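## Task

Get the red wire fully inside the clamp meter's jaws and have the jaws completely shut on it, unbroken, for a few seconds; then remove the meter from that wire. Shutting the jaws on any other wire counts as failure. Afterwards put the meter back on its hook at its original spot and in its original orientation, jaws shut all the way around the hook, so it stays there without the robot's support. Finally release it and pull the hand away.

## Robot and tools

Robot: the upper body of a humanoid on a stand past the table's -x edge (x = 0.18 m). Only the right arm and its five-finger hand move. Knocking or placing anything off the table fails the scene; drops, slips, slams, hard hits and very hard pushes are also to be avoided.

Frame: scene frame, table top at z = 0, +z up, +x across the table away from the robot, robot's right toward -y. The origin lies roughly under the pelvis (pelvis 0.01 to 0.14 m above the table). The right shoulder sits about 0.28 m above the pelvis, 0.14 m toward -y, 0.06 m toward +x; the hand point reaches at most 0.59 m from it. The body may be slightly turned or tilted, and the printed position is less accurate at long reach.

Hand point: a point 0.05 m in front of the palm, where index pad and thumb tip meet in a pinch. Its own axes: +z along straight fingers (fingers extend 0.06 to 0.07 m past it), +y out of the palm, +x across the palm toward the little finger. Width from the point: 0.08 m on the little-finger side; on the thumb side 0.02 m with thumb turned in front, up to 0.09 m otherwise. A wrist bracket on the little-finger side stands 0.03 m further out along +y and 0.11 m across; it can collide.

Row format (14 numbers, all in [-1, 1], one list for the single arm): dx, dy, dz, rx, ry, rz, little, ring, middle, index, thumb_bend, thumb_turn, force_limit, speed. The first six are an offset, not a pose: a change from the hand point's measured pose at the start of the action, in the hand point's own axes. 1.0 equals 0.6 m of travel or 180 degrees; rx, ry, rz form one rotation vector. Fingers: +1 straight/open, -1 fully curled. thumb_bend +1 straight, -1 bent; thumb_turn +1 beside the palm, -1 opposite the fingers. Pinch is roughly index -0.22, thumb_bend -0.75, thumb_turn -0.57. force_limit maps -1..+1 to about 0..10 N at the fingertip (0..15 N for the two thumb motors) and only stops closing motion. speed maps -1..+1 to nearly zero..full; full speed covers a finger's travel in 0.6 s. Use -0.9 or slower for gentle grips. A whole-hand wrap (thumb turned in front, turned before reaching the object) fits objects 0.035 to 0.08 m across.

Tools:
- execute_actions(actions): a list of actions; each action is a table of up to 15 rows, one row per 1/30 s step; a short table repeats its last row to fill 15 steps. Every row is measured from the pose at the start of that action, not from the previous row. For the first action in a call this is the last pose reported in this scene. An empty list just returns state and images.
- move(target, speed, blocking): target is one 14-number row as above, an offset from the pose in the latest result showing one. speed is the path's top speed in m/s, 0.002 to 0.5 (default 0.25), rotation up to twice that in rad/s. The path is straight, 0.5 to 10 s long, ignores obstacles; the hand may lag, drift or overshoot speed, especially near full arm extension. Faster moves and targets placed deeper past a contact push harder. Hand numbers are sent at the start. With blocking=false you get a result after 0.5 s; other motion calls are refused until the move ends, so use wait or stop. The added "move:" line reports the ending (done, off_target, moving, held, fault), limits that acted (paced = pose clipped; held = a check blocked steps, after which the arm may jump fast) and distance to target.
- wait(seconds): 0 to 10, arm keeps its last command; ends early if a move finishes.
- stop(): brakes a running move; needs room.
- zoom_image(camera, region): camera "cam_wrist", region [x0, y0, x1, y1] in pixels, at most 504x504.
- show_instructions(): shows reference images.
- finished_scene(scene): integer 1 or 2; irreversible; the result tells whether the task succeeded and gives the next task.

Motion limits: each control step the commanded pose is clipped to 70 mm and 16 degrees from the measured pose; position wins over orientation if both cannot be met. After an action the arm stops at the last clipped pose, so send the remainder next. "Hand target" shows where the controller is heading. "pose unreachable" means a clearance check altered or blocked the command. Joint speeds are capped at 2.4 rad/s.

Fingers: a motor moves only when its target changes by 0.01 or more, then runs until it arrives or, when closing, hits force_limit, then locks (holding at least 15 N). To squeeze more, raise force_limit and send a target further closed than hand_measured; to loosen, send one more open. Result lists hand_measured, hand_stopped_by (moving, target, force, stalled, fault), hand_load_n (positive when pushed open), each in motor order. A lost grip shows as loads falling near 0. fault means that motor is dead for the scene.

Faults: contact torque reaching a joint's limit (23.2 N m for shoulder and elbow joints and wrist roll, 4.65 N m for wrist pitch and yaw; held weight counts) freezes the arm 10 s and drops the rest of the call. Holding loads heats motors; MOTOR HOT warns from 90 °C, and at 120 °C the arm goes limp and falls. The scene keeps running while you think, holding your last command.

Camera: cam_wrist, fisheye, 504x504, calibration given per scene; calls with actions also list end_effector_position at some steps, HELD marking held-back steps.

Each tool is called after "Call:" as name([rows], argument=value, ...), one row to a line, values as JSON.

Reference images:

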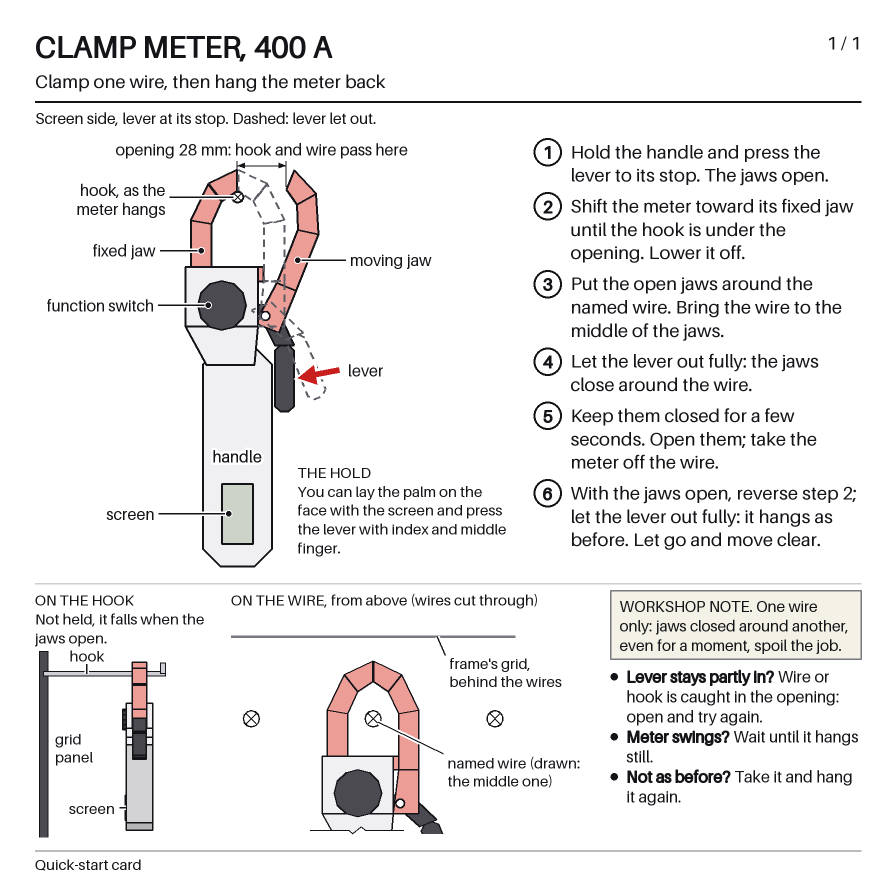

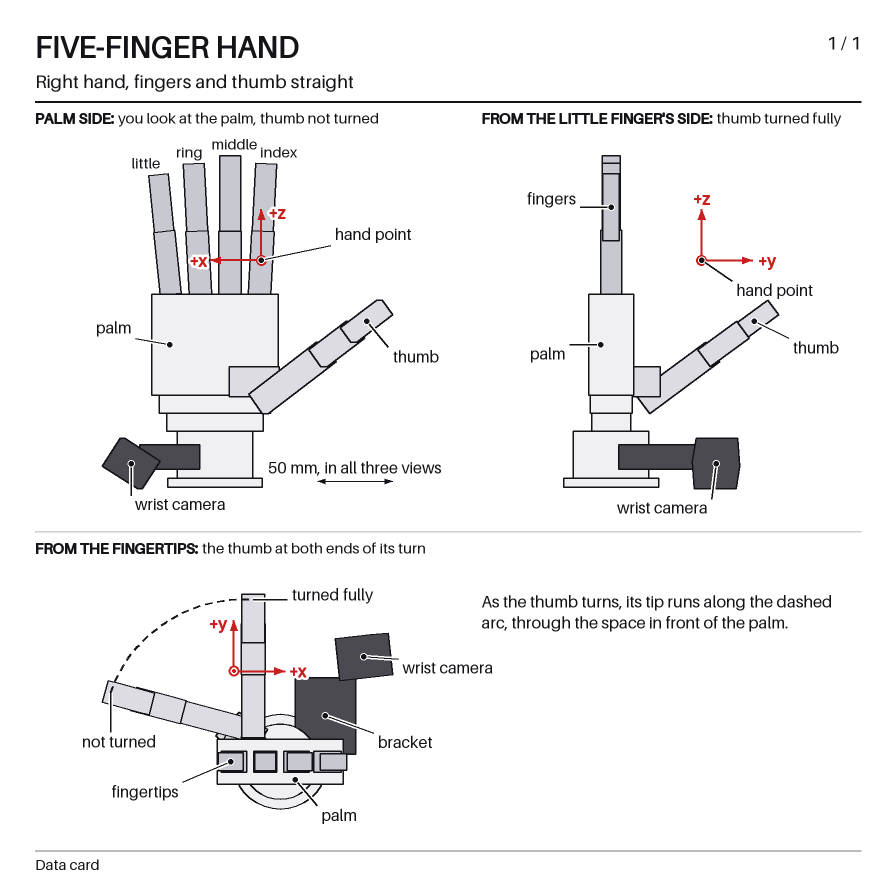

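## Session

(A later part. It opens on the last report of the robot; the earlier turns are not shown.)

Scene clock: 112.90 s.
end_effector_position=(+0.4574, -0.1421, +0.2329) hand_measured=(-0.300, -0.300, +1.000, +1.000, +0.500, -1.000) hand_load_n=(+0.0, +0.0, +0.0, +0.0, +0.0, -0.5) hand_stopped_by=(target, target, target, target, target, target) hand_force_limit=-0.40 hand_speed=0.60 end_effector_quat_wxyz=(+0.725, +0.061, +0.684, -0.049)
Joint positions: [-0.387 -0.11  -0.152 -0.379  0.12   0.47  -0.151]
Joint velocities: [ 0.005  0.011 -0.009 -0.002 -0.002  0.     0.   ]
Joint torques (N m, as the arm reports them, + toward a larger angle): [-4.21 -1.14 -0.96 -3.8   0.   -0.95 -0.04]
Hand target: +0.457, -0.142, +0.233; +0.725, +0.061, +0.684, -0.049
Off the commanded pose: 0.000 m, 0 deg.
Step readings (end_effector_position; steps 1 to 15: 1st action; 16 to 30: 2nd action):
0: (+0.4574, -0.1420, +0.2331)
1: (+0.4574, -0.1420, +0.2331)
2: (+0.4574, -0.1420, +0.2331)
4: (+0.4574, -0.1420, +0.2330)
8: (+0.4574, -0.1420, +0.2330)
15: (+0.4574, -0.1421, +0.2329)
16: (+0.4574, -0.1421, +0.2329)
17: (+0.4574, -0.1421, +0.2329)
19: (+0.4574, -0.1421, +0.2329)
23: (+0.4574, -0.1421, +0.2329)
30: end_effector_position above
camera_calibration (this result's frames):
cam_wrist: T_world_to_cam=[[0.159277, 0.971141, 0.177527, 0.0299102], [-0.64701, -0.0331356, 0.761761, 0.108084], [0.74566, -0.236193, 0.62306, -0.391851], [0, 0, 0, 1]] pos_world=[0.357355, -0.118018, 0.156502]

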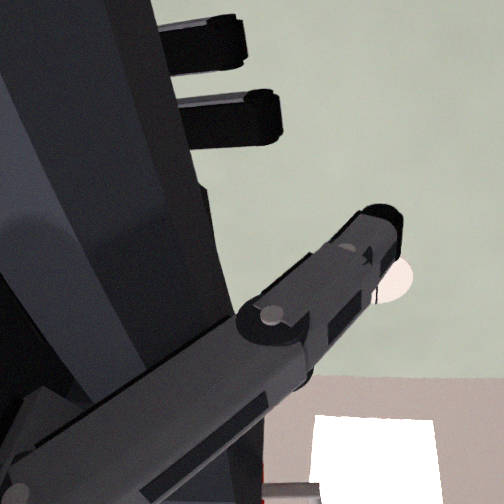

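Call:
execute_actions([
  [[0,0,0,0,0,0,-1,-1,1,1,-1,-1,0.0,-0.6]],
  [[0,0,0,0,0,0,-1,-1,1,1,-1,-1,0.0,-0.6]],
  [[0,0,0,0,0,0,-1,-1,1,1,-1,-1,0.0,-0.6]],
])

Scene clock: 114.70 s.
end_effector_position=(+0.4572, -0.1397, +0.2330) hand_measured=(-0.852, -0.830, +1.000, +1.000, +0.108, -1.000) hand_load_n=(+6.5, +5.5, +0.0, +0.0, +7.5, +2.5) hand_stopped_by=(force, force, target, target, force, target) hand_force_limit=0.00 hand_speed=-0.60 end_effector_quat_wxyz=(+0.726, +0.058, +0.684, -0.047)
Joint positions: [-0.387 -0.11  -0.148 -0.379  0.12   0.469 -0.148]
Joint velocities: [-0.008  0.    -0.025  0.003 -0.005  0.     0.   ]
Joint torques (N m, as the arm reports them, + toward a larger angle): [-4.19 -0.92 -1.37 -3.62 -0.01 -0.91 -0.08]
Hand target: +0.457, -0.140, +0.233; +0.726, +0.058, +0.684, -0.047
Off the commanded pose: 0.000 m, 0 deg.
Step readings (end_effector_position; steps 1 to 15: 1st action; 16 to 30: 2nd action; 31 to 45: 3rd action):
0: (+0.4574, -0.1421, +0.2329)
1: (+0.4574, -0.1421, +0.2329)
2: (+0.4574, -0.1421, +0.2329)
4: (+0.4574, -0.1421, +0.2329)
8: (+0.4574, -0.1421, +0.2329)
15: (+0.4574, -0.1412, +0.2328)
16: (+0.4574, -0.1411, +0.2328)
17: (+0.4574, -0.1408, +0.2328)
19: (+0.4573, -0.1405, +0.2328)
23: (+0.4573, -0.1399, +0.2327)
30: (+0.4573, -0.1396, +0.2329)
31: (+0.4572, -0.1397, +0.2330)
32: (+0.4572, -0.1397, +0.2330)
34: (+0.4572, -0.1397, +0.2330)
38: (+0.4572, -0.1397, +0.2330)
45: end_effector_position above
camera_calibration (this result's frames):
cam_wrist: T_world_to_cam=[[0.151724, 0.97249, 0.176759, 0.0314198], [-0.647076, -0.0374558, 0.761505, 0.107497], [0.747176, -0.229915, 0.623592, -0.39111], [0, 0, 0, 1]] pos_world=[0.35702, -0.116451, 0.156479]

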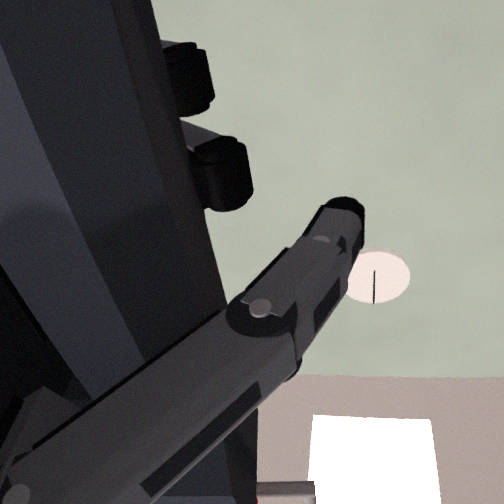

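Call:
execute_actions([
  [[0,0,0,0,0,0,-0.98,-0.98,1,0.6,-0.98,-1,0.6,-0.8]],
  [[0,0,0,0,0,0,-0.98,-0.98,1,0.6,-0.98,-1,0.6,-0.8]],
])

Scene clock: 116.30 s.
end_effector_position=(+0.4572, -0.1397, +0.2331) hand_measured=(-0.858, -0.836, +1.000, +0.702, +0.062, -1.000) hand_load_n=(+9.0, +8.5, +0.0, +0.0, +11.5, +3.5) hand_stopped_by=(force, force, target, moving, force, target) hand_force_limit=0.60 hand_speed=-0.80 end_effector_quat_wxyz=(+0.726, +0.058, +0.684, -0.047)
Joint positions: [-0.387 -0.11  -0.148 -0.38   0.12   0.469 -0.148]
Joint velocities: [ 0.002 -0.005  0.     0.003  0.011  0.     0.   ]
Joint torques (N m, as the arm reports them, + toward a larger angle): [-4.06 -1.11 -0.84 -4.08 -0.3  -0.93 -0.07]
Hand target: +0.457, -0.140, +0.233; +0.726, +0.058, +0.684, -0.047
Off the commanded pose: 0.000 m, 0 deg.
Step readings (end_effector_position; steps 1 to 15: 1st action; 16 to 30: 2nd action):
0: (+0.4572, -0.1397, +0.2330)
1: (+0.4572, -0.1397, +0.2330)
2: (+0.4572, -0.1397, +0.2330)
4: (+0.4572, -0.1397, +0.2331)
8: (+0.4572, -0.1397, +0.2331)
15: (+0.4572, -0.1397, +0.2331)
16: (+0.4572, -0.1397, +0.2331)
17: (+0.4572, -0.1397, +0.2331)
19: (+0.4572, -0.1397, +0.2331)
23: (+0.4572, -0.1397, +0.2331)
30: end_effector_position above
camera_calibration (this result's frames):
cam_wrist: T_world_to_cam=[[0.151655, 0.972491, 0.17681, 0.0314402], [-0.647465, -0.0374215, 0.761176, 0.107643], [0.746853, -0.229914, 0.623979, -0.391071], [0, 0, 0, 1]] pos_world=[0.357, -0.11646, 0.156526]

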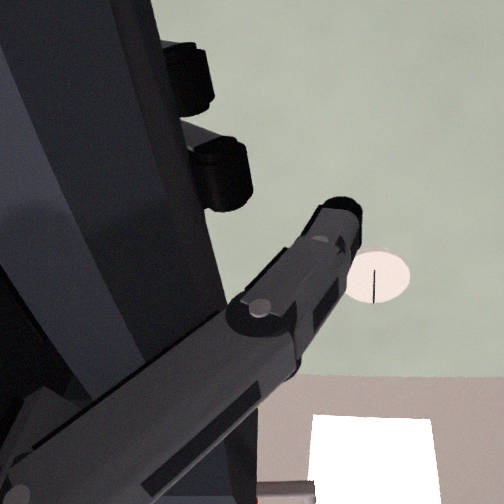

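Call:
execute_actions([
  [[-0.004,0,0,0,0,0,-0.98,-0.98,0.3,0.0,-0.98,-1,0.6,-0.5]],
  [[0,0,0,0,0,0,-0.98,-0.98,0.3,0.0,-0.98,-1,0.6,-0.5]],
])

Scene clock: 117.77 s.
end_effector_position=(+0.4568, -0.1395, +0.2328) hand_measured=(-0.858, -0.836, +0.300, +0.000, +0.062, -1.000) hand_load_n=(+9.0, +8.5, +0.0, +0.0, +11.5, +4.0) hand_stopped_by=(force, force, moving, target, force, target) hand_force_limit=0.60 hand_speed=-0.50 end_effector_quat_wxyz=(+0.724, +0.058, +0.686, -0.047)
Joint positions: [-0.387 -0.11  -0.148 -0.389  0.12   0.484 -0.148]
Joint velocities: [ 0.009 -0.008 -0.009 -0.002 -0.006  0.     0.   ]
Joint torques (N m, as the arm reports them, + toward a larger angle): [-4.49 -0.81 -1.06 -3.36 -0.35 -0.87 -0.08]
Hand target: +0.457, -0.140, +0.233; +0.724, +0.058, +0.686, -0.047
Off the commanded pose: 0.000 m, 0 deg.
Step readings (end_effector_position; steps 1 to 15: 1st action; 16 to 30: 2nd action):
0: (+0.4572, -0.1397, +0.2331)
1: (+0.4572, -0.1397, +0.2331)
2: (+0.4571, -0.1396, +0.2330)
4: (+0.4569, -0.1395, +0.2329)
8: (+0.4568, -0.1395, +0.2328)
15: (+0.4568, -0.1395, +0.2328)
16: (+0.4568, -0.1395, +0.2328)
17: (+0.4568, -0.1395, +0.2328)
19: (+0.4568, -0.1395, +0.2328)
23: (+0.4568, -0.1395, +0.2328)
30: end_effector_position above
camera_calibration (this result's frames):
cam_wrist: T_world_to_cam=[[0.152391, 0.972618, 0.175474, 0.0313821], [-0.643106, -0.0372305, 0.764871, 0.104771], [0.750461, -0.229408, 0.619823, -0.391247], [0, 0, 0, 1]] pos_world=[0.356212, -0.116377, 0.156861]

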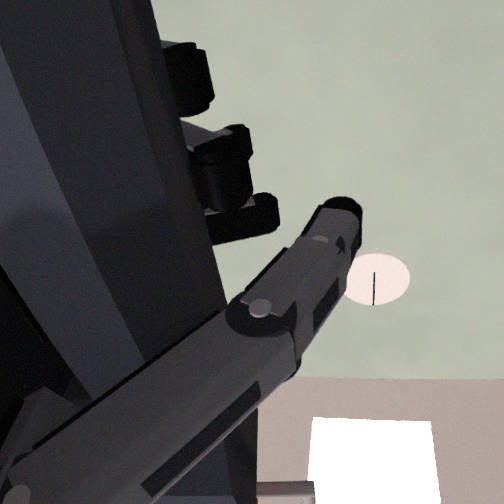

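Call:
execute_actions([
  [[-0.007,0,0,0,-0.002,0,-0.98,-0.98,-0.2,-0.5,-0.98,-1,0.6,-0.6]],
])

Call:
wait(seconds=0.5)

Scene clock: 126.57 s.
end_effector_position=(+0.4566, -0.1387, +0.2355) hand_measured=(-0.858, -0.836, +0.036, -0.264, +0.062, -1.000) hand_load_n=(+8.5, +8.5, +0.0, +0.0, +11.0, +4.5) hand_stopped_by=(force, force, moving, moving, force, target) hand_force_limit=0.60 hand_speed=-0.60 end_effector_quat_wxyz=(+0.725, +0.057, +0.685, -0.046)
Joint positions: [-0.392 -0.11  -0.149 -0.399  0.12   0.496 -0.148]
Joint velocities: [-0.008  0.006  0.006 -0.006 -0.005  0.     0.   ]
Joint torques (N m, as the arm reports them, + toward a larger angle): [-5.12 -1.09 -1.54 -5.   -0.08 -1.4  -0.1 ]
Hand target: +0.457, -0.140, +0.237; +0.726, +0.058, +0.683, -0.047
Off the commanded pose: 0.002 m, 0 deg.
Step readings (end_effector_position):
0: (+0.4568, -0.1395, +0.2328)
1: (+0.4568, -0.1395, +0.2329)
2: (+0.4567, -0.1394, +0.2329)
4: (+0.4565, -0.1393, +0.2328)
8: (+0.4567, -0.1389, +0.2346)
15: end_effector_position above
camera_calibration (this result's frames):
cam_wrist: T_world_to_cam=[[0.150023, 0.972956, 0.17564, 0.0312189], [-0.645196, -0.0382637, 0.763058, 0.103842], [0.749143, -0.227798, 0.622007, -0.392296], [0, 0, 0, 1]] pos_world=[0.356201, -0.115766, 0.15929]

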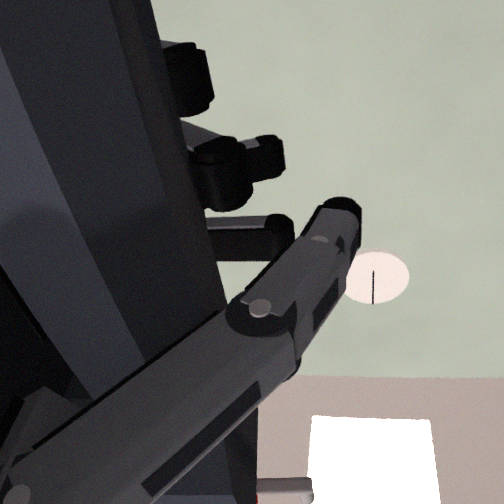

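Scene clock: 127.07 s.
end_effector_position=(+0.4566, -0.1387, +0.2356) hand_measured=(-0.858, -0.836, -0.200, -0.498, +0.062, -1.000) hand_load_n=(+8.5, +8.5, +0.0, +5.5, +11.0, +4.5) hand_stopped_by=(force, force, target, target, force, target) hand_force_limit=0.60 hand_speed=-0.60 end_effector_quat_wxyz=(+0.725, +0.057, +0.685, -0.046)
Joint positions: [-0.392 -0.11  -0.149 -0.399  0.12   0.496 -0.148]
Joint velocities: [-0.017  0.005 -0.017  0.    -0.005  0.     0.   ]
Joint torques (N m, as the arm reports them, + toward a larger angle): [-5.27 -1.15 -1.01 -5.58 -0.34 -1.26 -0.11]
Hand target: +0.457, -0.140, +0.237; +0.726, +0.058, +0.683, -0.047
Off the commanded pose: 0.002 m, 0 deg.
wait: 0.50 s; no rest
camera_calibration (this result's frames):
cam_wrist: T_world_to_cam=[[0.150005, 0.972956, 0.175654, 0.0312174], [-0.645277, -0.0382629, 0.76299, 0.103861], [0.749077, -0.227798, 0.622086, -0.392305], [0, 0, 0, 1]] pos_world=[0.356203, -0.115765, 0.159319]

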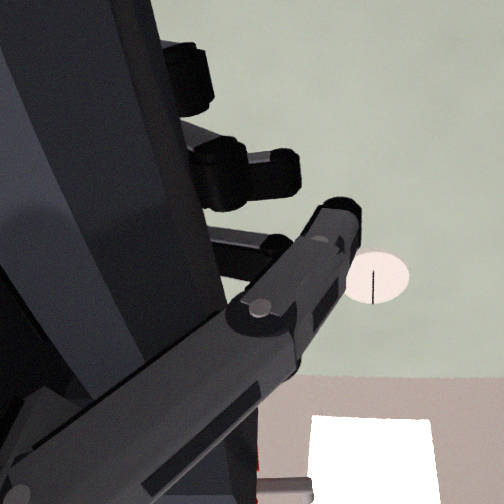

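Call:
execute_actions([
  [[-0.0025,-0.001,0,0,-0.001,0,-0.98,-0.98,-1,-1,-0.98,-1,0.8,-0.7]],
])

Call:
wait(seconds=1.0)

Scene clock: 128.10 s.
end_effector_position=(+0.4565, -0.1387, +0.2359) hand_measured=(-0.858, -0.836, -0.398, -0.610, +0.062, -1.000) hand_load_n=(+8.5, +8.5, +0.0, +8.5, +10.5, +4.5) hand_stopped_by=(force, force, moving, force, force, target) hand_force_limit=0.80 hand_speed=-0.70 end_effector_quat_wxyz=(+0.725, +0.057, +0.684, -0.046)
Joint positions: [-0.392 -0.11  -0.149 -0.4    0.12   0.496 -0.148]
Joint velocities: [ 0.006  0.    -0.006 -0.011 -0.003  0.     0.   ]
Joint torques (N m, as the arm reports them, + toward a larger angle): [-5.63 -1.32 -1.   -4.89  0.38 -1.33  0.01]
Hand target: +0.456, -0.139, +0.237; +0.726, +0.057, +0.684, -0.046
Off the commanded pose: 0.001 m, 0 deg.
Step readings (end_effector_position):
0: (+0.4566, -0.1387, +0.2356)
1: (+0.4566, -0.1387, +0.2356)
2: (+0.4566, -0.1387, +0.2357)
4: (+0.4565, -0.1387, +0.2359)
8: (+0.4565, -0.1387, +0.2359)
15: end_effector_position above
camera_calibration (this result's frames):
cam_wrist: T_world_to_cam=[[0.149892, 0.972955, 0.175761, 0.0312161], [-0.646, -0.0382004, 0.762381, 0.104014], [0.748476, -0.227816, 0.622802, -0.392343], [0, 0, 0, 1]] pos_world=[0.356174, -0.115781, 0.159568]

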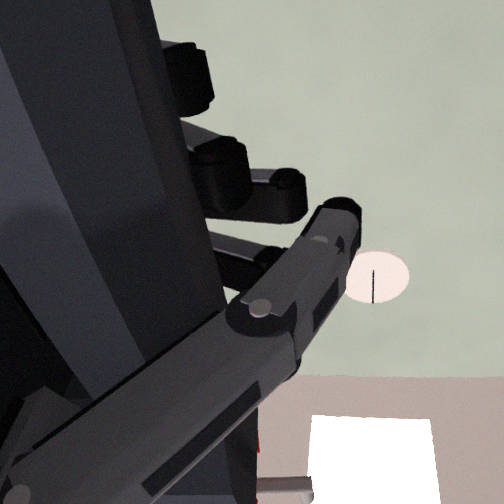

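Scene clock: 129.10 s.
end_effector_position=(+0.4565, -0.1387, +0.2360) hand_measured=(-0.858, -0.836, -0.678, -0.612, +0.062, -1.000) hand_load_n=(+8.5, +8.5, +9.5, +0.0, +11.5, +4.5) hand_stopped_by=(force, force, force, force, force, target) hand_force_limit=0.80 hand_speed=-0.70 end_effector_quat_wxyz=(+0.725, +0.057, +0.684, -0.046)
Joint positions: [-0.392 -0.11  -0.149 -0.4    0.12   0.496 -0.148]
Joint velocities: [ 0.002  0.002 -0.003  0.    -0.003  0.     0.   ]
Joint torques (N m, as the arm reports them, + toward a larger angle): [-5.38 -1.08 -1.18 -5.18  0.01 -1.27 -0.01]
Hand target: +0.456, -0.139, +0.237; +0.726, +0.057, +0.684, -0.046
Off the commanded pose: 0.001 m, 0 deg.
wait: 1.00 s; at rest by 0.70 s
camera_calibration (this result's frames):
cam_wrist: T_world_to_cam=[[0.149888, 0.972954, 0.175767, 0.0312161], [-0.646038, -0.0381956, 0.762349, 0.104022], [0.748444, -0.227819, 0.62284, -0.392346], [0, 0, 0, 1]] pos_world=[0.356172, -0.115783, 0.159581]

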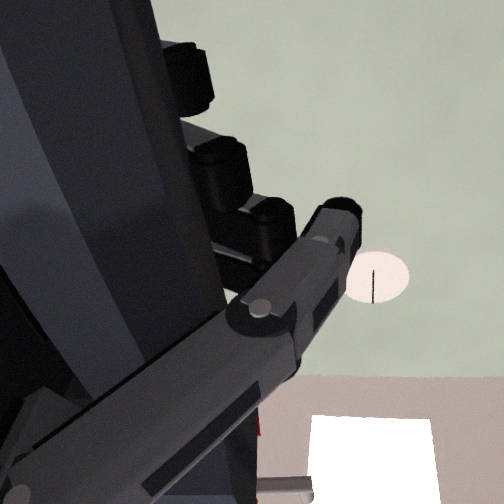

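Call:
execute_actions([
  [[-0.002,-0.001,0,0,-0.001,0,-0.98,-0.98,-1,-0.98,-0.98,-1,0.6,-0.8]],
])

Scene clock: 130.03 s.
end_effector_position=(+0.4565, -0.1387, +0.2360) hand_measured=(-0.858, -0.836, -0.678, -0.686, +0.062, -1.000) hand_load_n=(+8.0, +8.5, +5.5, +8.5, +12.0, +5.0) hand_stopped_by=(force, force, force, force, force, target) hand_force_limit=0.60 hand_speed=-0.80 end_effector_quat_wxyz=(+0.725, +0.057, +0.684, -0.046)
Joint positions: [-0.392 -0.11  -0.149 -0.4    0.12   0.496 -0.148]
Joint velocities: [-0.011 -0.003  0.006 -0.002 -0.005  0.     0.   ]
Joint torques (N m, as the arm reports them, + toward a larger angle): [-5.1  -1.25 -1.37 -4.79 -0.1  -1.45  0.02]
Hand target: +0.456, -0.139, +0.237; +0.726, +0.057, +0.683, -0.046
Off the commanded pose: 0.001 m, 0 deg.
Step readings (end_effector_position):
0: (+0.4565, -0.1387, +0.2360)
1: (+0.4565, -0.1387, +0.2360)
2: (+0.4565, -0.1387, +0.2360)
4: (+0.4565, -0.1387, +0.2360)
8: (+0.4565, -0.1387, +0.2360)
15: end_effector_position above
camera_calibration (this result's frames):
cam_wrist: T_world_to_cam=[[0.149891, 0.972954, 0.175766, 0.0312151], [-0.646037, -0.038193, 0.76235, 0.104017], [0.748444, -0.227821, 0.62284, -0.392348], [0, 0, 0, 1]] pos_world=[0.35617, -0.115783, 0.159586]

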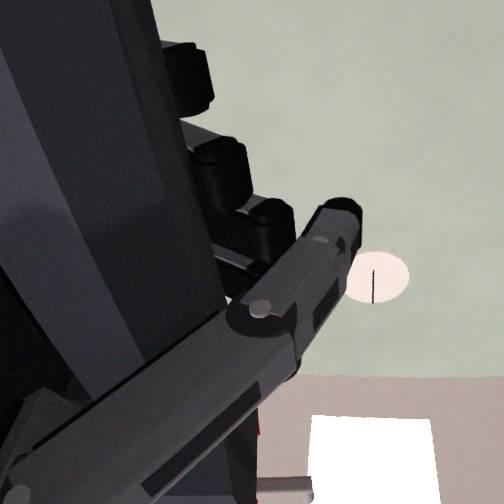

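Call:
move(target=[-0.003, 0, -0.0235, 0, -0.001, 0, -0.98, -0.98, -0.99, -0.98, -0.98, -1, 0.6, -0.8], speed=0.03)

Scene clock: 131.77 s.
end_effector_position=(+0.4429, -0.1365, +0.2375) hand_measured=(-0.858, -0.836, -0.696, -0.686, +0.064, -1.000) hand_load_n=(+8.0, +8.0, +9.0, +6.0, +12.5, +5.0) hand_stopped_by=(force, force, force, force, force, target) hand_force_limit=0.60 hand_speed=-0.80 end_effector_quat_wxyz=(+0.727, +0.056, +0.683, -0.045)
Joint positions: [-0.331 -0.101 -0.134 -0.486  0.12   0.515 -0.152]
Joint velocities: [-0.012  0.002  0.002  0.    -0.012  0.    -0.001]
Joint torques (N m, as the arm reports them, + toward a larger angle): [-4.41 -1.07 -0.86 -5.19 -0.17 -1.28 -0.15]
Hand target: +0.443, -0.136, +0.237; +0.726, +0.057, +0.683, -0.046
Off the commanded pose: 0.001 m, 0 deg.
move: done
camera_calibration (this result's frames):
cam_wrist: T_world_to_cam=[[0.146715, 0.973501, 0.175418, 0.0324028], [-0.6498, -0.0388557, 0.759111, 0.0963949], [0.745811, -0.225359, 0.62688, -0.382055], [0, 0, 0, 1]] pos_world=[0.342825, -0.113898, 0.160645]

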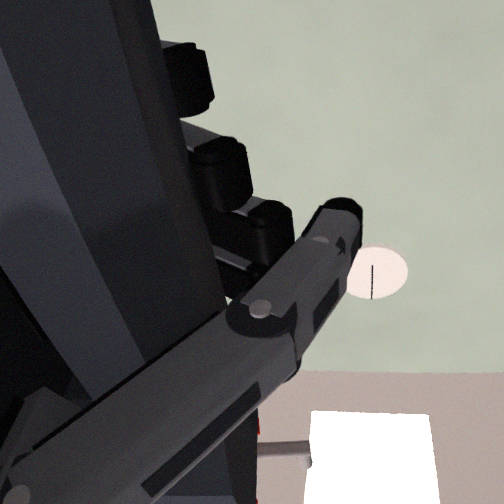

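Call:
zoom_image(camera="cam_wrist", region=[210, 384, 330, 504])

Region (210, 384, 330, 504) of cam_wrist's 504x504 image, scaled by 4.200, with more detail than that image has.

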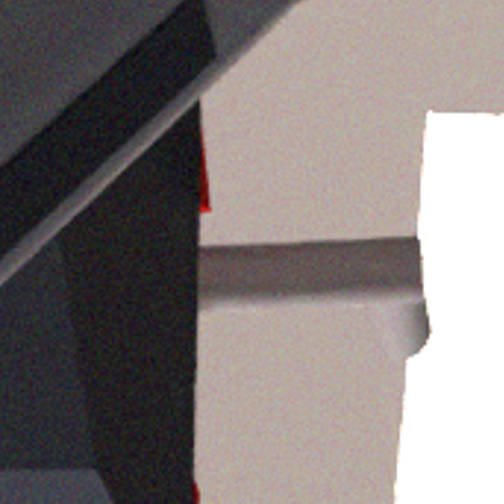

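Call:
move(target=[0.058, -0.001, -0.0035, 0, 0, 0, -0.98, -0.98, -0.99, -0.98, -0.98, -1, 0.6, -0.8], speed=0.04)

Call:
zoom_image(camera="cam_wrist", region=[210, 384, 330, 504])

Scene clock: 134.03 s.
end_effector_position=(+0.4420, -0.1376, +0.2026) hand_measured=(-0.858, -0.836, -0.696, -0.686, +0.064, -1.000) hand_load_n=(+8.0, +8.0, +9.0, +6.0, +12.5, +5.0) hand_stopped_by=(force, force, force, force, force, target) hand_force_limit=0.60 hand_speed=-0.80 end_effector_quat_wxyz=(+0.727, +0.058, +0.683, -0.046)
Joint positions: [-0.258 -0.093 -0.099 -0.301  0.11   0.258 -0.146]
Joint velocities: [-0.026  0.003  0.012  0.002  0.005 -0.001  0.   ]
Joint torques (N m, as the arm reports them, + toward a larger angle): [-4.3  -0.75 -0.96 -4.96  0.07 -1.54 -0.09]
Hand target: +0.442, -0.137, +0.202; +0.727, +0.056, +0.683, -0.046
Off the commanded pose: 0.002 m, 0 deg.
move: done
camera_calibration (this result's frames):
cam_wrist: T_world_to_cam=[[0.149356, 0.972792, 0.177109, 0.0381681], [-0.649764, -0.0384546, 0.759163, 0.122332], [0.745319, -0.228465, 0.626342, -0.359859], [0, 0, 0, 1]] pos_world=[0.341996, -0.114641, 0.125765]

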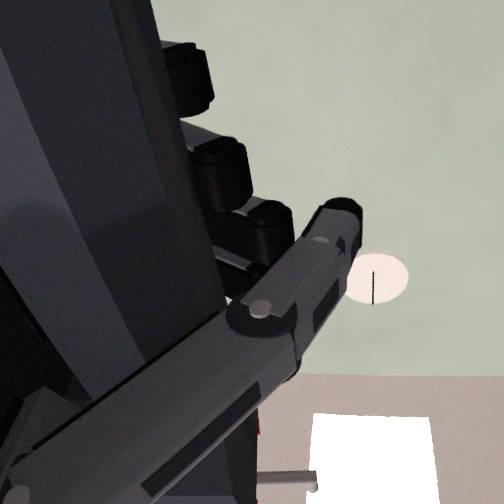

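Region (210, 384, 330, 504) of cam_wrist's 504x504 image, scaled by 4.200, with more detail than that image has.

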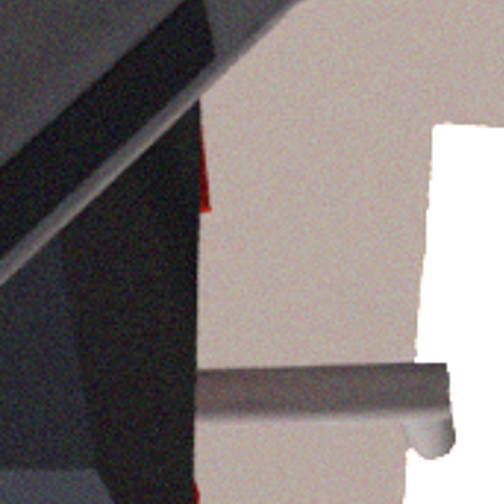

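Call:
move(target=[0.003, 0.163, -0.011, -0.1025, 0.002, 0.006, -0.98, -0.98, -0.99, -0.98, -0.98, -1, 0.6, -0.8], speed=0.12)

Scene clock: 141.73 s.
end_effector_position=(+0.4506, -0.0418, +0.2019) hand_measured=(-0.858, -0.836, -0.696, -0.686, +0.064, -1.000) hand_load_n=(+8.0, +8.0, +9.0, +6.0, +12.5, +5.0) hand_stopped_by=(force, force, force, force, force, target) hand_force_limit=0.60 hand_speed=-0.80 end_effector_quat_wxyz=(+0.725, -0.052, +0.684, +0.068)
Joint positions: [-0.404 -0.084  0.037 -0.141  0.116  0.23   0.007]
Joint velocities: [0.003 0.005 0.015 0.006 0.012 0.    0.   ]
Joint torques (N m, as the arm reports them, + toward a larger angle): [-5.42 -0.17 -1.08 -4.73 -0.35 -1.42  0.04]
Hand target: +0.450, -0.041, +0.202; +0.725, -0.051, +0.683, +0.071
Off the commanded pose: 0.002 m, 0 deg.
move: done
camera_calibration (this result's frames):
cam_wrist: T_world_to_cam=[[-0.160327, 0.971717, 0.173383, 0.0840036], [-0.605207, -0.235538, 0.760425, 0.103629], [0.779756, 0.0169835, 0.625853, -0.349113], [0, 0, 0, 1]] pos_world=[0.348408, -0.0512899, 0.125127]

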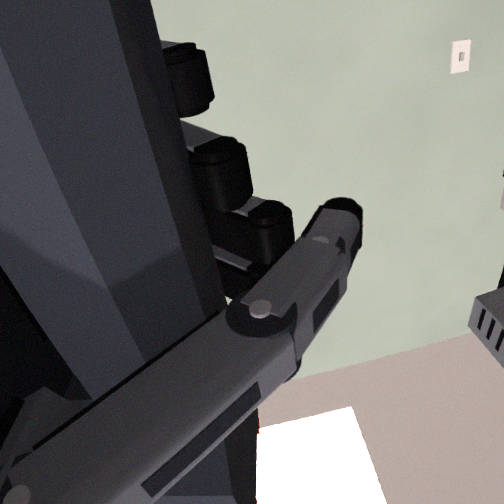

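Call:
move(target=[-0.157, 0.134, 0.0715, -0.0598, -0.0297, -0.5023, -0.98, -0.98, -0.99, -0.98, -0.98, -1, 0.6, -0.8], speed=0.25)

Scene clock: 146.37 s.
end_effector_position=(+0.4778, +0.0394, +0.3024) hand_measured=(-0.858, -0.836, -0.696, -0.686, +0.064, -1.000) hand_load_n=(+8.0, +8.0, +9.0, +6.0, +12.5, +5.0) hand_stopped_by=(force, force, force, force, force, target) hand_force_limit=0.60 hand_speed=-0.80 end_effector_quat_wxyz=(+0.573, -0.581, +0.412, -0.406)
Joint positions: [-1.552 -0.65   0.923 -0.193 -0.54   0.95   0.56 ]
Joint velocities: [-0.008  0.003  0.009  0.003  0.002  0.     0.   ]
Joint torques (N m, as the arm reports them, + toward a larger angle): [-8.79 -1.73 -3.79 -0.7  -1.22  0.14 -0.82]
Hand target: +0.479, +0.038, +0.301; +0.571, -0.581, +0.413, -0.407
Off the commanded pose: 0.005 m, 1 deg.
move: off_target
camera_calibration (this result's frames):
cam_wrist: T_world_to_cam=[[-0.049655, 0.147652, -0.987792, 0.32276], [-0.819492, 0.559336, 0.124803, 0.326064], [0.570935, 0.815685, 0.0932261, -0.205194], [0, 0, 0, 1]] pos_world=[0.400386, -0.0626626, 0.297256]

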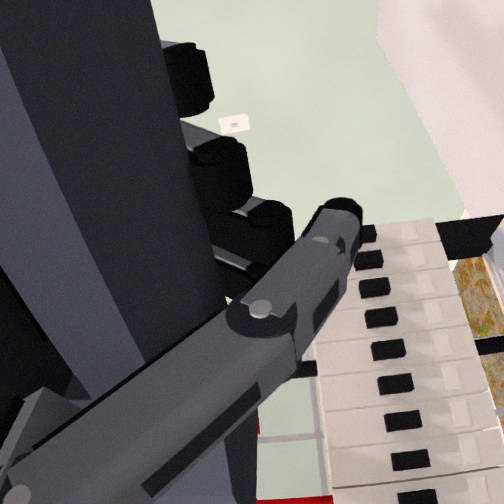

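Call:
execute_actions(actions=[])

Scene clock: 147.97 s.
end_effector_position=(+0.4778, +0.0393, +0.3024) hand_measured=(-0.858, -0.836, -0.696, -0.686, +0.064, -1.000) hand_load_n=(+8.0, +8.0, +9.0, +6.0, +12.5, +5.0) hand_stopped_by=(force, force, force, force, force, target) hand_force_limit=0.60 hand_speed=-0.80 end_effector_quat_wxyz=(+0.573, -0.581, +0.412, -0.406)
Joint positions: [-1.552 -0.65   0.923 -0.193 -0.54   0.95   0.56 ]
Joint velocities: [ 0.     0.003 -0.009  0.    -0.002  0.     0.   ]
Joint torques (N m, as the arm reports them, + toward a larger angle): [-8.18 -2.04 -3.65 -0.98 -0.68  0.06 -0.88]
Hand target: +0.479, +0.038, +0.301; +0.571, -0.581, +0.413, -0.407
Off the commanded pose: 0.005 m, 1 deg.
camera_calibration (this result's frames):
cam_wrist: T_world_to_cam=[[-0.0496017, 0.147627, -0.987798, 0.322756], [-0.819426, 0.559443, 0.124756, 0.326089], [0.571034, 0.815616, 0.0932204, -0.205208], [0, 0, 0, 1]] pos_world=[0.400396, -0.062705, 0.297266]

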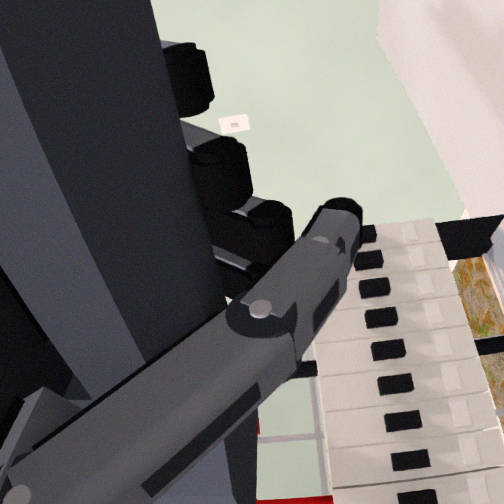

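Call:
move(target=[-0.04, -0.002, 0, 0, 0, 0, -0.98, -0.98, -0.99, -0.98, -0.98, -1, 0.6, -0.8], speed=0.04)

Scene clock: 150.73 s.
end_effector_position=(+0.4695, +0.0628, +0.3038) hand_measured=(-0.858, -0.836, -0.696, -0.686, +0.064, -1.000) hand_load_n=(+8.0, +8.0, +9.0, +6.0, +12.5, +5.0) hand_stopped_by=(force, force, force, force, force, target) hand_force_limit=0.60 hand_speed=-0.80 end_effector_quat_wxyz=(+0.574, -0.581, +0.411, -0.404)
Joint positions: [-1.617 -0.564  0.989 -0.183 -0.563  1.054  0.58 ]
Joint velocities: [-0.002 -0.003  0.005  0.003  0.005  0.001  0.   ]
Joint torques (N m, as the arm reports them, + toward a larger angle): [-8.84 -0.99 -3.29 -0.84 -1.11  0.14 -0.88]
Hand target: +0.470, +0.062, +0.304; +0.573, -0.581, +0.412, -0.406
Off the commanded pose: 0.001 m, 0 deg.
move: done
camera_calibration (this result's frames):
cam_wrist: T_world_to_cam=[[-0.0510152, 0.149176, -0.987494, 0.320762], [-0.820988, 0.556751, 0.126519, 0.306253], [0.568662, 0.817175, 0.0940688, -0.218988], [0, 0, 0, 1]] pos_world=[0.392323, -0.039405, 0.298604]

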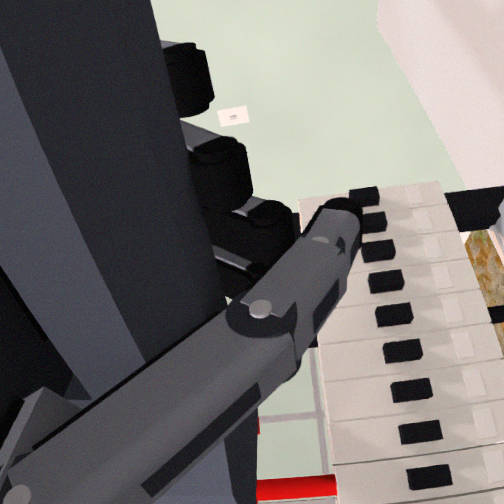

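Call:
zoom_image(camera="cam_wrist", region=[230, 384, 350, 504])

Region (230, 384, 350, 504) of cam_wrist's 504x504 image, scaled by 4.200, with more detail than that image has.

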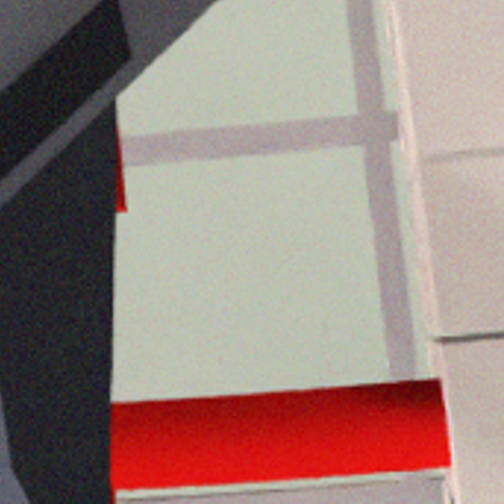

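Call:
move(target=[-0.03, -0.001, 0, 0, 0, 0, -0.98, -0.98, -0.99, -0.98, -0.98, -1, 0.6, -0.8], speed=0.035)

Call:
zoom_image(camera="cam_wrist", region=[230, 384, 350, 504])

Scene clock: 153.47 s.
end_effector_position=(+0.4630, +0.0804, +0.3023) hand_measured=(-0.858, -0.836, -0.696, -0.686, +0.064, -1.000) hand_load_n=(+8.0, +8.0, +9.0, +6.0, +12.5, +5.0) hand_stopped_by=(force, force, force, force, force, target) hand_force_limit=0.60 hand_speed=-0.80 end_effector_quat_wxyz=(+0.572, -0.584, +0.410, -0.404)
Joint positions: [-1.619 -0.464  0.986 -0.147 -0.688  1.081  0.668]
Joint velocities: [ 0.    -0.002 -0.008  0.005 -0.011  0.004  0.002]
Joint torques (N m, as the arm reports them, + toward a larger angle): [-8.95 -1.25 -3.72 -0.88 -0.83  0.16 -0.79]
Hand target: +0.464, +0.080, +0.304; +0.573, -0.582, +0.411, -0.405
Off the commanded pose: 0.002 m, 0 deg.
joint sent to its limit — the command would take joint 1 (shoulder pitch) past its lower limit, so that joint was sent only as far as its limit.
move: done
camera_calibration (this result's frames):
cam_wrist: T_world_to_cam=[[-0.0547295, 0.142657, -0.988258, 0.318746], [-0.822315, 0.554985, 0.125653, 0.292383], [0.566394, 0.819536, 0.0869352, -0.226467], [0, 0, 0, 1]] pos_world=[0.386145, -0.0221416, 0.297952]

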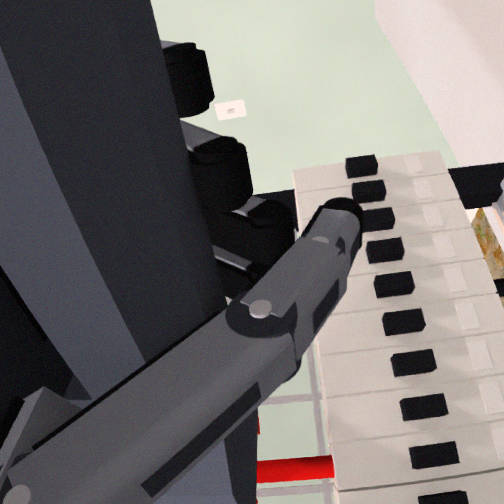

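Region (230, 384, 350, 504) of cam_wrist's 504x504 image, scaled by 4.200, with more detail than that image has.

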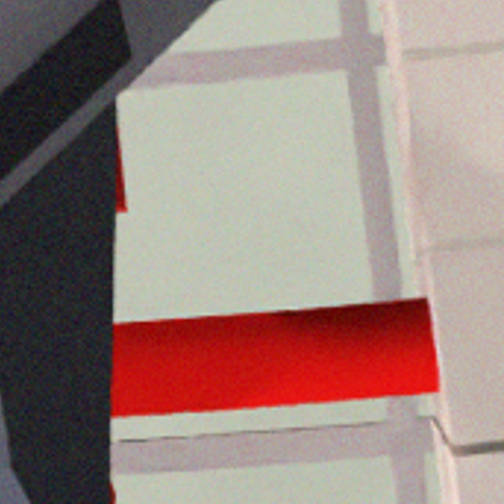

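Call:
move(target=[-0.033, -0.003, 0.002, 0, 0, 0, -0.98, -0.98, -0.99, -0.98, -0.98, -1, 0.6, -0.8], speed=0.03)

Call:
zoom_image(camera="cam_wrist", region=[230, 384, 350, 504])

Scene clock: 157.33 s.
end_effector_position=(+0.4573, +0.0993, +0.3019) hand_measured=(-0.858, -0.836, -0.696, -0.686, +0.064, -1.000) hand_load_n=(+8.0, +8.0, +9.0, +6.0, +12.5, +5.0) hand_stopped_by=(force, force, force, force, force, target) hand_force_limit=0.60 hand_speed=-0.80 end_effector_quat_wxyz=(+0.570, -0.586, +0.411, -0.404)
Joint positions: [-1.619 -0.345  0.965 -0.078 -0.833  1.081  0.764]
Joint velocities: [-0.003  0.    -0.023  0.005 -0.012  0.     0.   ]
Joint torques (N m, as the arm reports them, + toward a larger angle): [-8.15 -1.02 -3.54 -0.96 -0.99 -0.04 -0.83]
Hand target: +0.458, +0.099, +0.303; +0.570, -0.585, +0.410, -0.405
Off the commanded pose: 0.002 m, 0 deg.
joint sent to its limit — the command would take joint 1 (shoulder pitch) past its lower limit, so that joint was sent only as far as its limit.
move: done
camera_calibration (this result's frames):
cam_wrist: T_world_to_cam=[[-0.0587892, 0.138264, -0.988649, 0.317803], [-0.821754, 0.555608, 0.126568, 0.276636], [0.566801, 0.819868, 0.0809554, -0.237135], [0, 0, 0, 1]] pos_world=[0.380418, -0.00322254, 0.29838]

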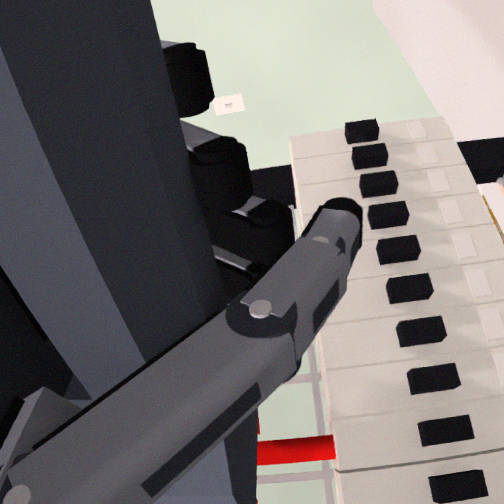

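Region (230, 384, 350, 504) of cam_wrist's 504x504 image, scaled by 4.200, with more detail than that image has.

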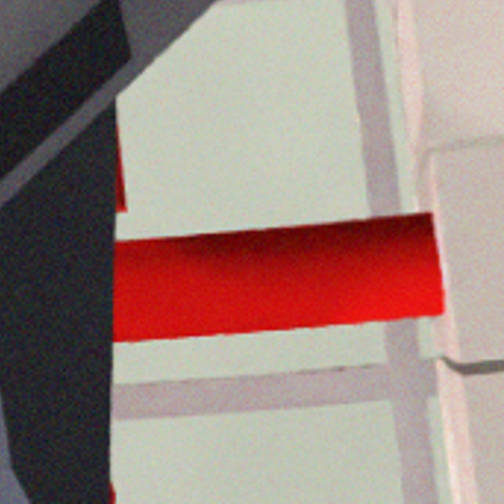

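Call:
move(target=[-0.008, -0.002, 0.014, 0, 0, 0, -0.98, -0.98, -0.99, -0.98, -0.98, -1, 0.6, -0.8], speed=0.025)

Call:
zoom_image(camera="cam_wrist", region=[230, 384, 350, 504])

Scene clock: 159.73 s.
end_effector_position=(+0.4630, +0.1063, +0.3004) hand_measured=(-0.858, -0.836, -0.696, -0.686, +0.064, -1.000) hand_load_n=(+8.0, +8.0, +9.0, +6.0, +12.5, +5.0) hand_stopped_by=(force, force, force, force, force, target) hand_force_limit=0.60 hand_speed=-0.80 end_effector_quat_wxyz=(+0.568, -0.589, +0.412, -0.401)
Joint positions: [-1.619 -0.296  0.933  0.003 -0.843  1.029  0.753]
Joint velocities: [ 0.009  0.003 -0.008  0.011  0.015  0.     0.   ]
Joint torques (N m, as the arm reports them, + toward a larger angle): [-8.74 -1.03 -3.41 -1.41 -1.52  0.02 -1.07]
Hand target: +0.463, +0.107, +0.303; +0.570, -0.587, +0.411, -0.403
Off the commanded pose: 0.003 m, 1 deg.
joint sent to its limit — the command would take joint 1 (shoulder pitch) past its lower limit, so that joint was sent only as far as its limit.
move: done
camera_calibration (this result's frames):
cam_wrist: T_world_to_cam=[[-0.067734, 0.136409, -0.988334, 0.319928], [-0.821231, 0.55491, 0.13287, 0.275545], [0.566562, 0.82065, 0.0744372, -0.244009], [0, 0, 0, 1]] pos_world=[0.386203, 0.0037021, 0.297747]

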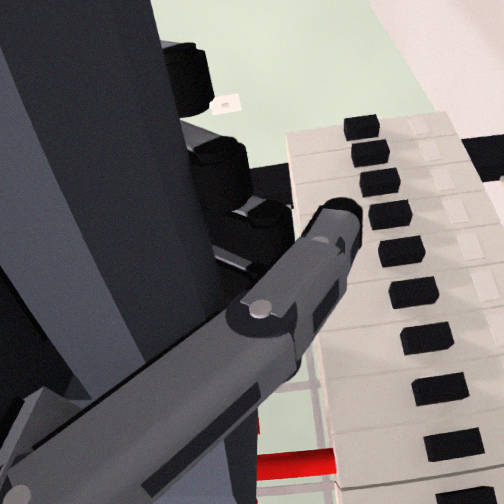

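Region (230, 384, 350, 504) of cam_wrist's 504x504 image, scaled by 4.200, with more detail than that image has.

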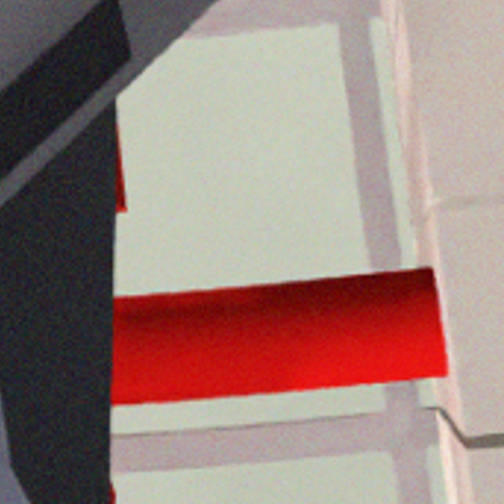

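Call:
execute_actions([
  [[0, -0.004, 0, 0, 0, 0, -0.98, -0.98, -0.05, -0.05, -0.98, -1, 0.6, -0.7]],
])

Call:
wait(seconds=1.5)

Call:
zoom_image(camera="cam_wrist", region=[230, 384, 350, 504])

Scene clock: 161.60 s.
end_effector_position=(+0.4630, +0.1059, +0.3016) hand_measured=(-0.860, -0.836, -0.498, -0.488, +0.064, -1.000) hand_load_n=(+3.5, +6.5, +2.5, +0.0, +7.5, +5.5) hand_stopped_by=(force, force, moving, moving, force, target) hand_force_limit=0.60 hand_speed=-0.70 end_effector_quat_wxyz=(+0.567, -0.589, +0.413, -0.400)
Joint positions: [-1.619 -0.294  0.923  0.006 -0.852  1.021  0.765]
Joint velocities: [-0.003  0.     0.008 -0.003  0.005  0.     0.   ]
Joint torques (N m, as the arm reports them, + toward a larger angle): [-8.84 -1.12 -3.48 -1.75 -1.    0.01 -0.92]
Hand target: +0.463, +0.106, +0.303; +0.568, -0.589, +0.412, -0.401
Off the commanded pose: 0.001 m, 0 deg.
joint sent to its limit — the command would take joint 1 (shoulder pitch) past its lower limit, so that joint was sent only as far as its limit.
Step readings (end_effector_position):
0: (+0.4630, +0.1062, +0.3005)
1: (+0.4631, +0.1063, +0.3005)
2: (+0.4630, +0.1062, +0.3007)
4: (+0.4630, +0.1060, +0.3016)
8: (+0.4631, +0.1058, +0.3017)
15: end_effector_position above
camera_calibration (this result's frames):
cam_wrist: T_world_to_cam=[[-0.0704068, 0.136334, -0.988158, 0.32235], [-0.820712, 0.555147, 0.135069, 0.274729], [0.566988, 0.820502, 0.0728048, -0.243467], [0, 0, 0, 1]] pos_world=[0.386211, 0.00330275, 0.299151]

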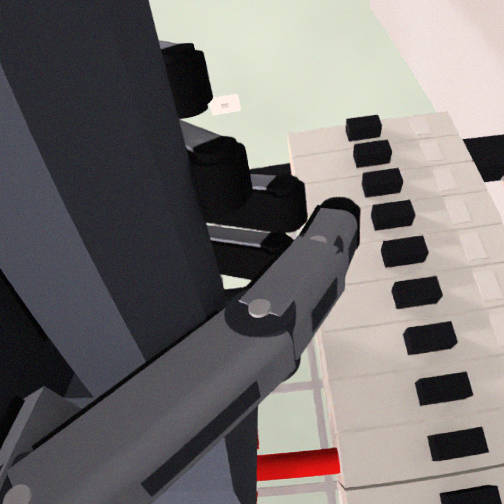

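Scene clock: 163.10 s.
end_effector_position=(+0.4630, +0.1059, +0.3015) hand_measured=(-0.860, -0.836, -0.050, -0.050, +0.064, -1.000) hand_load_n=(+3.5, +6.5, +0.0, +0.0, +7.5, +5.5) hand_stopped_by=(force, force, target, target, force, target) hand_force_limit=0.60 hand_speed=-0.70 end_effector_quat_wxyz=(+0.567, -0.589, +0.413, -0.400)
Joint positions: [-1.619 -0.294  0.923  0.006 -0.852  1.021  0.766]
Joint velocities: [-0.002  0.008 -0.009  0.    -0.011  0.     0.   ]
Joint torques (N m, as the arm reports them, + toward a larger angle): [-8.9  -1.02 -3.26 -1.51 -1.09 -0.02 -0.82]
Hand target: +0.463, +0.106, +0.303; +0.568, -0.589, +0.412, -0.401
Off the commanded pose: 0.001 m, 0 deg.
wait: 1.50 s; at rest by 1.03 s
camera_calibration (this result's frames):
cam_wrist: T_world_to_cam=[[-0.070649, 0.13617, -0.988163, 0.322423], [-0.820594, 0.555292, 0.135189, 0.274662], [0.567127, 0.820432, 0.07251, -0.243409], [0, 0, 0, 1]] pos_world=[0.386209, 0.00327801, 0.299125]

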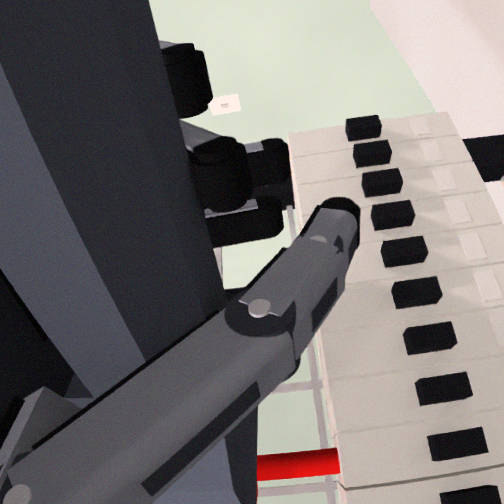

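Region (230, 384, 350, 504) of cam_wrist's 504x504 image, scaled by 4.200, with more detail than that image has.

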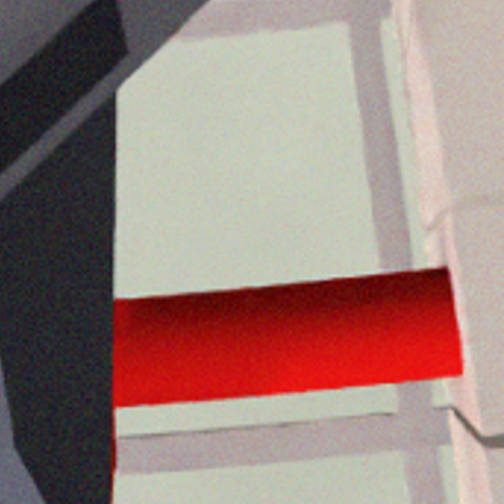

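Call:
wait(seconds=8)

Call:
zoom_image(camera="cam_wrist", region=[240, 444, 300, 504])

Scene clock: 171.47 s.
end_effector_position=(+0.4630, +0.1059, +0.3015) hand_measured=(-0.860, -0.836, -0.050, -0.050, +0.064, -1.000) hand_load_n=(+3.5, +6.5, +0.0, +0.0, +7.5, +5.5) hand_stopped_by=(force, force, target, target, force, target) hand_force_limit=0.60 hand_speed=-0.70 end_effector_quat_wxyz=(+0.567, -0.589, +0.413, -0.400)
Joint positions: [-1.619 -0.294  0.923  0.006 -0.852  1.021  0.766]
Joint velocities: [ 0.     0.     0.008 -0.009  0.015  0.     0.   ]
Joint torques (N m, as the arm reports them, + toward a larger angle): [-8.38 -1.14 -3.29 -1.1  -1.36 -0.03 -0.83]
Hand target: +0.463, +0.106, +0.303; +0.568, -0.589, +0.412, -0.401
Off the commanded pose: 0.001 m, 0 deg.
wait: 8.00 s; at rest from the start
camera_calibration (this result's frames):
cam_wrist: T_world_to_cam=[[-0.0706542, 0.136164, -0.988164, 0.322424], [-0.820608, 0.555272, 0.135187, 0.274663], [0.567107, 0.820447, 0.0725047, -0.243403], [0, 0, 0, 1]] pos_world=[0.386207, 0.00328394, 0.299124]

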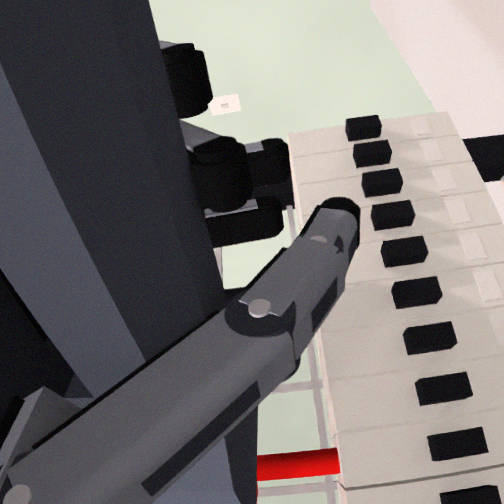

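Region (240, 444, 300, 504) of cam_wrist's 504x504 image, scaled by 8.400, with more detail than that image has.

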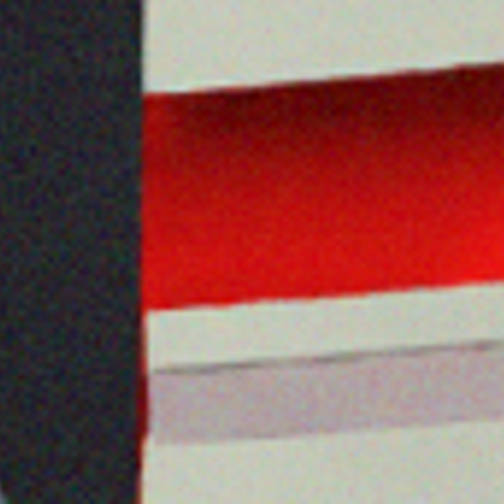

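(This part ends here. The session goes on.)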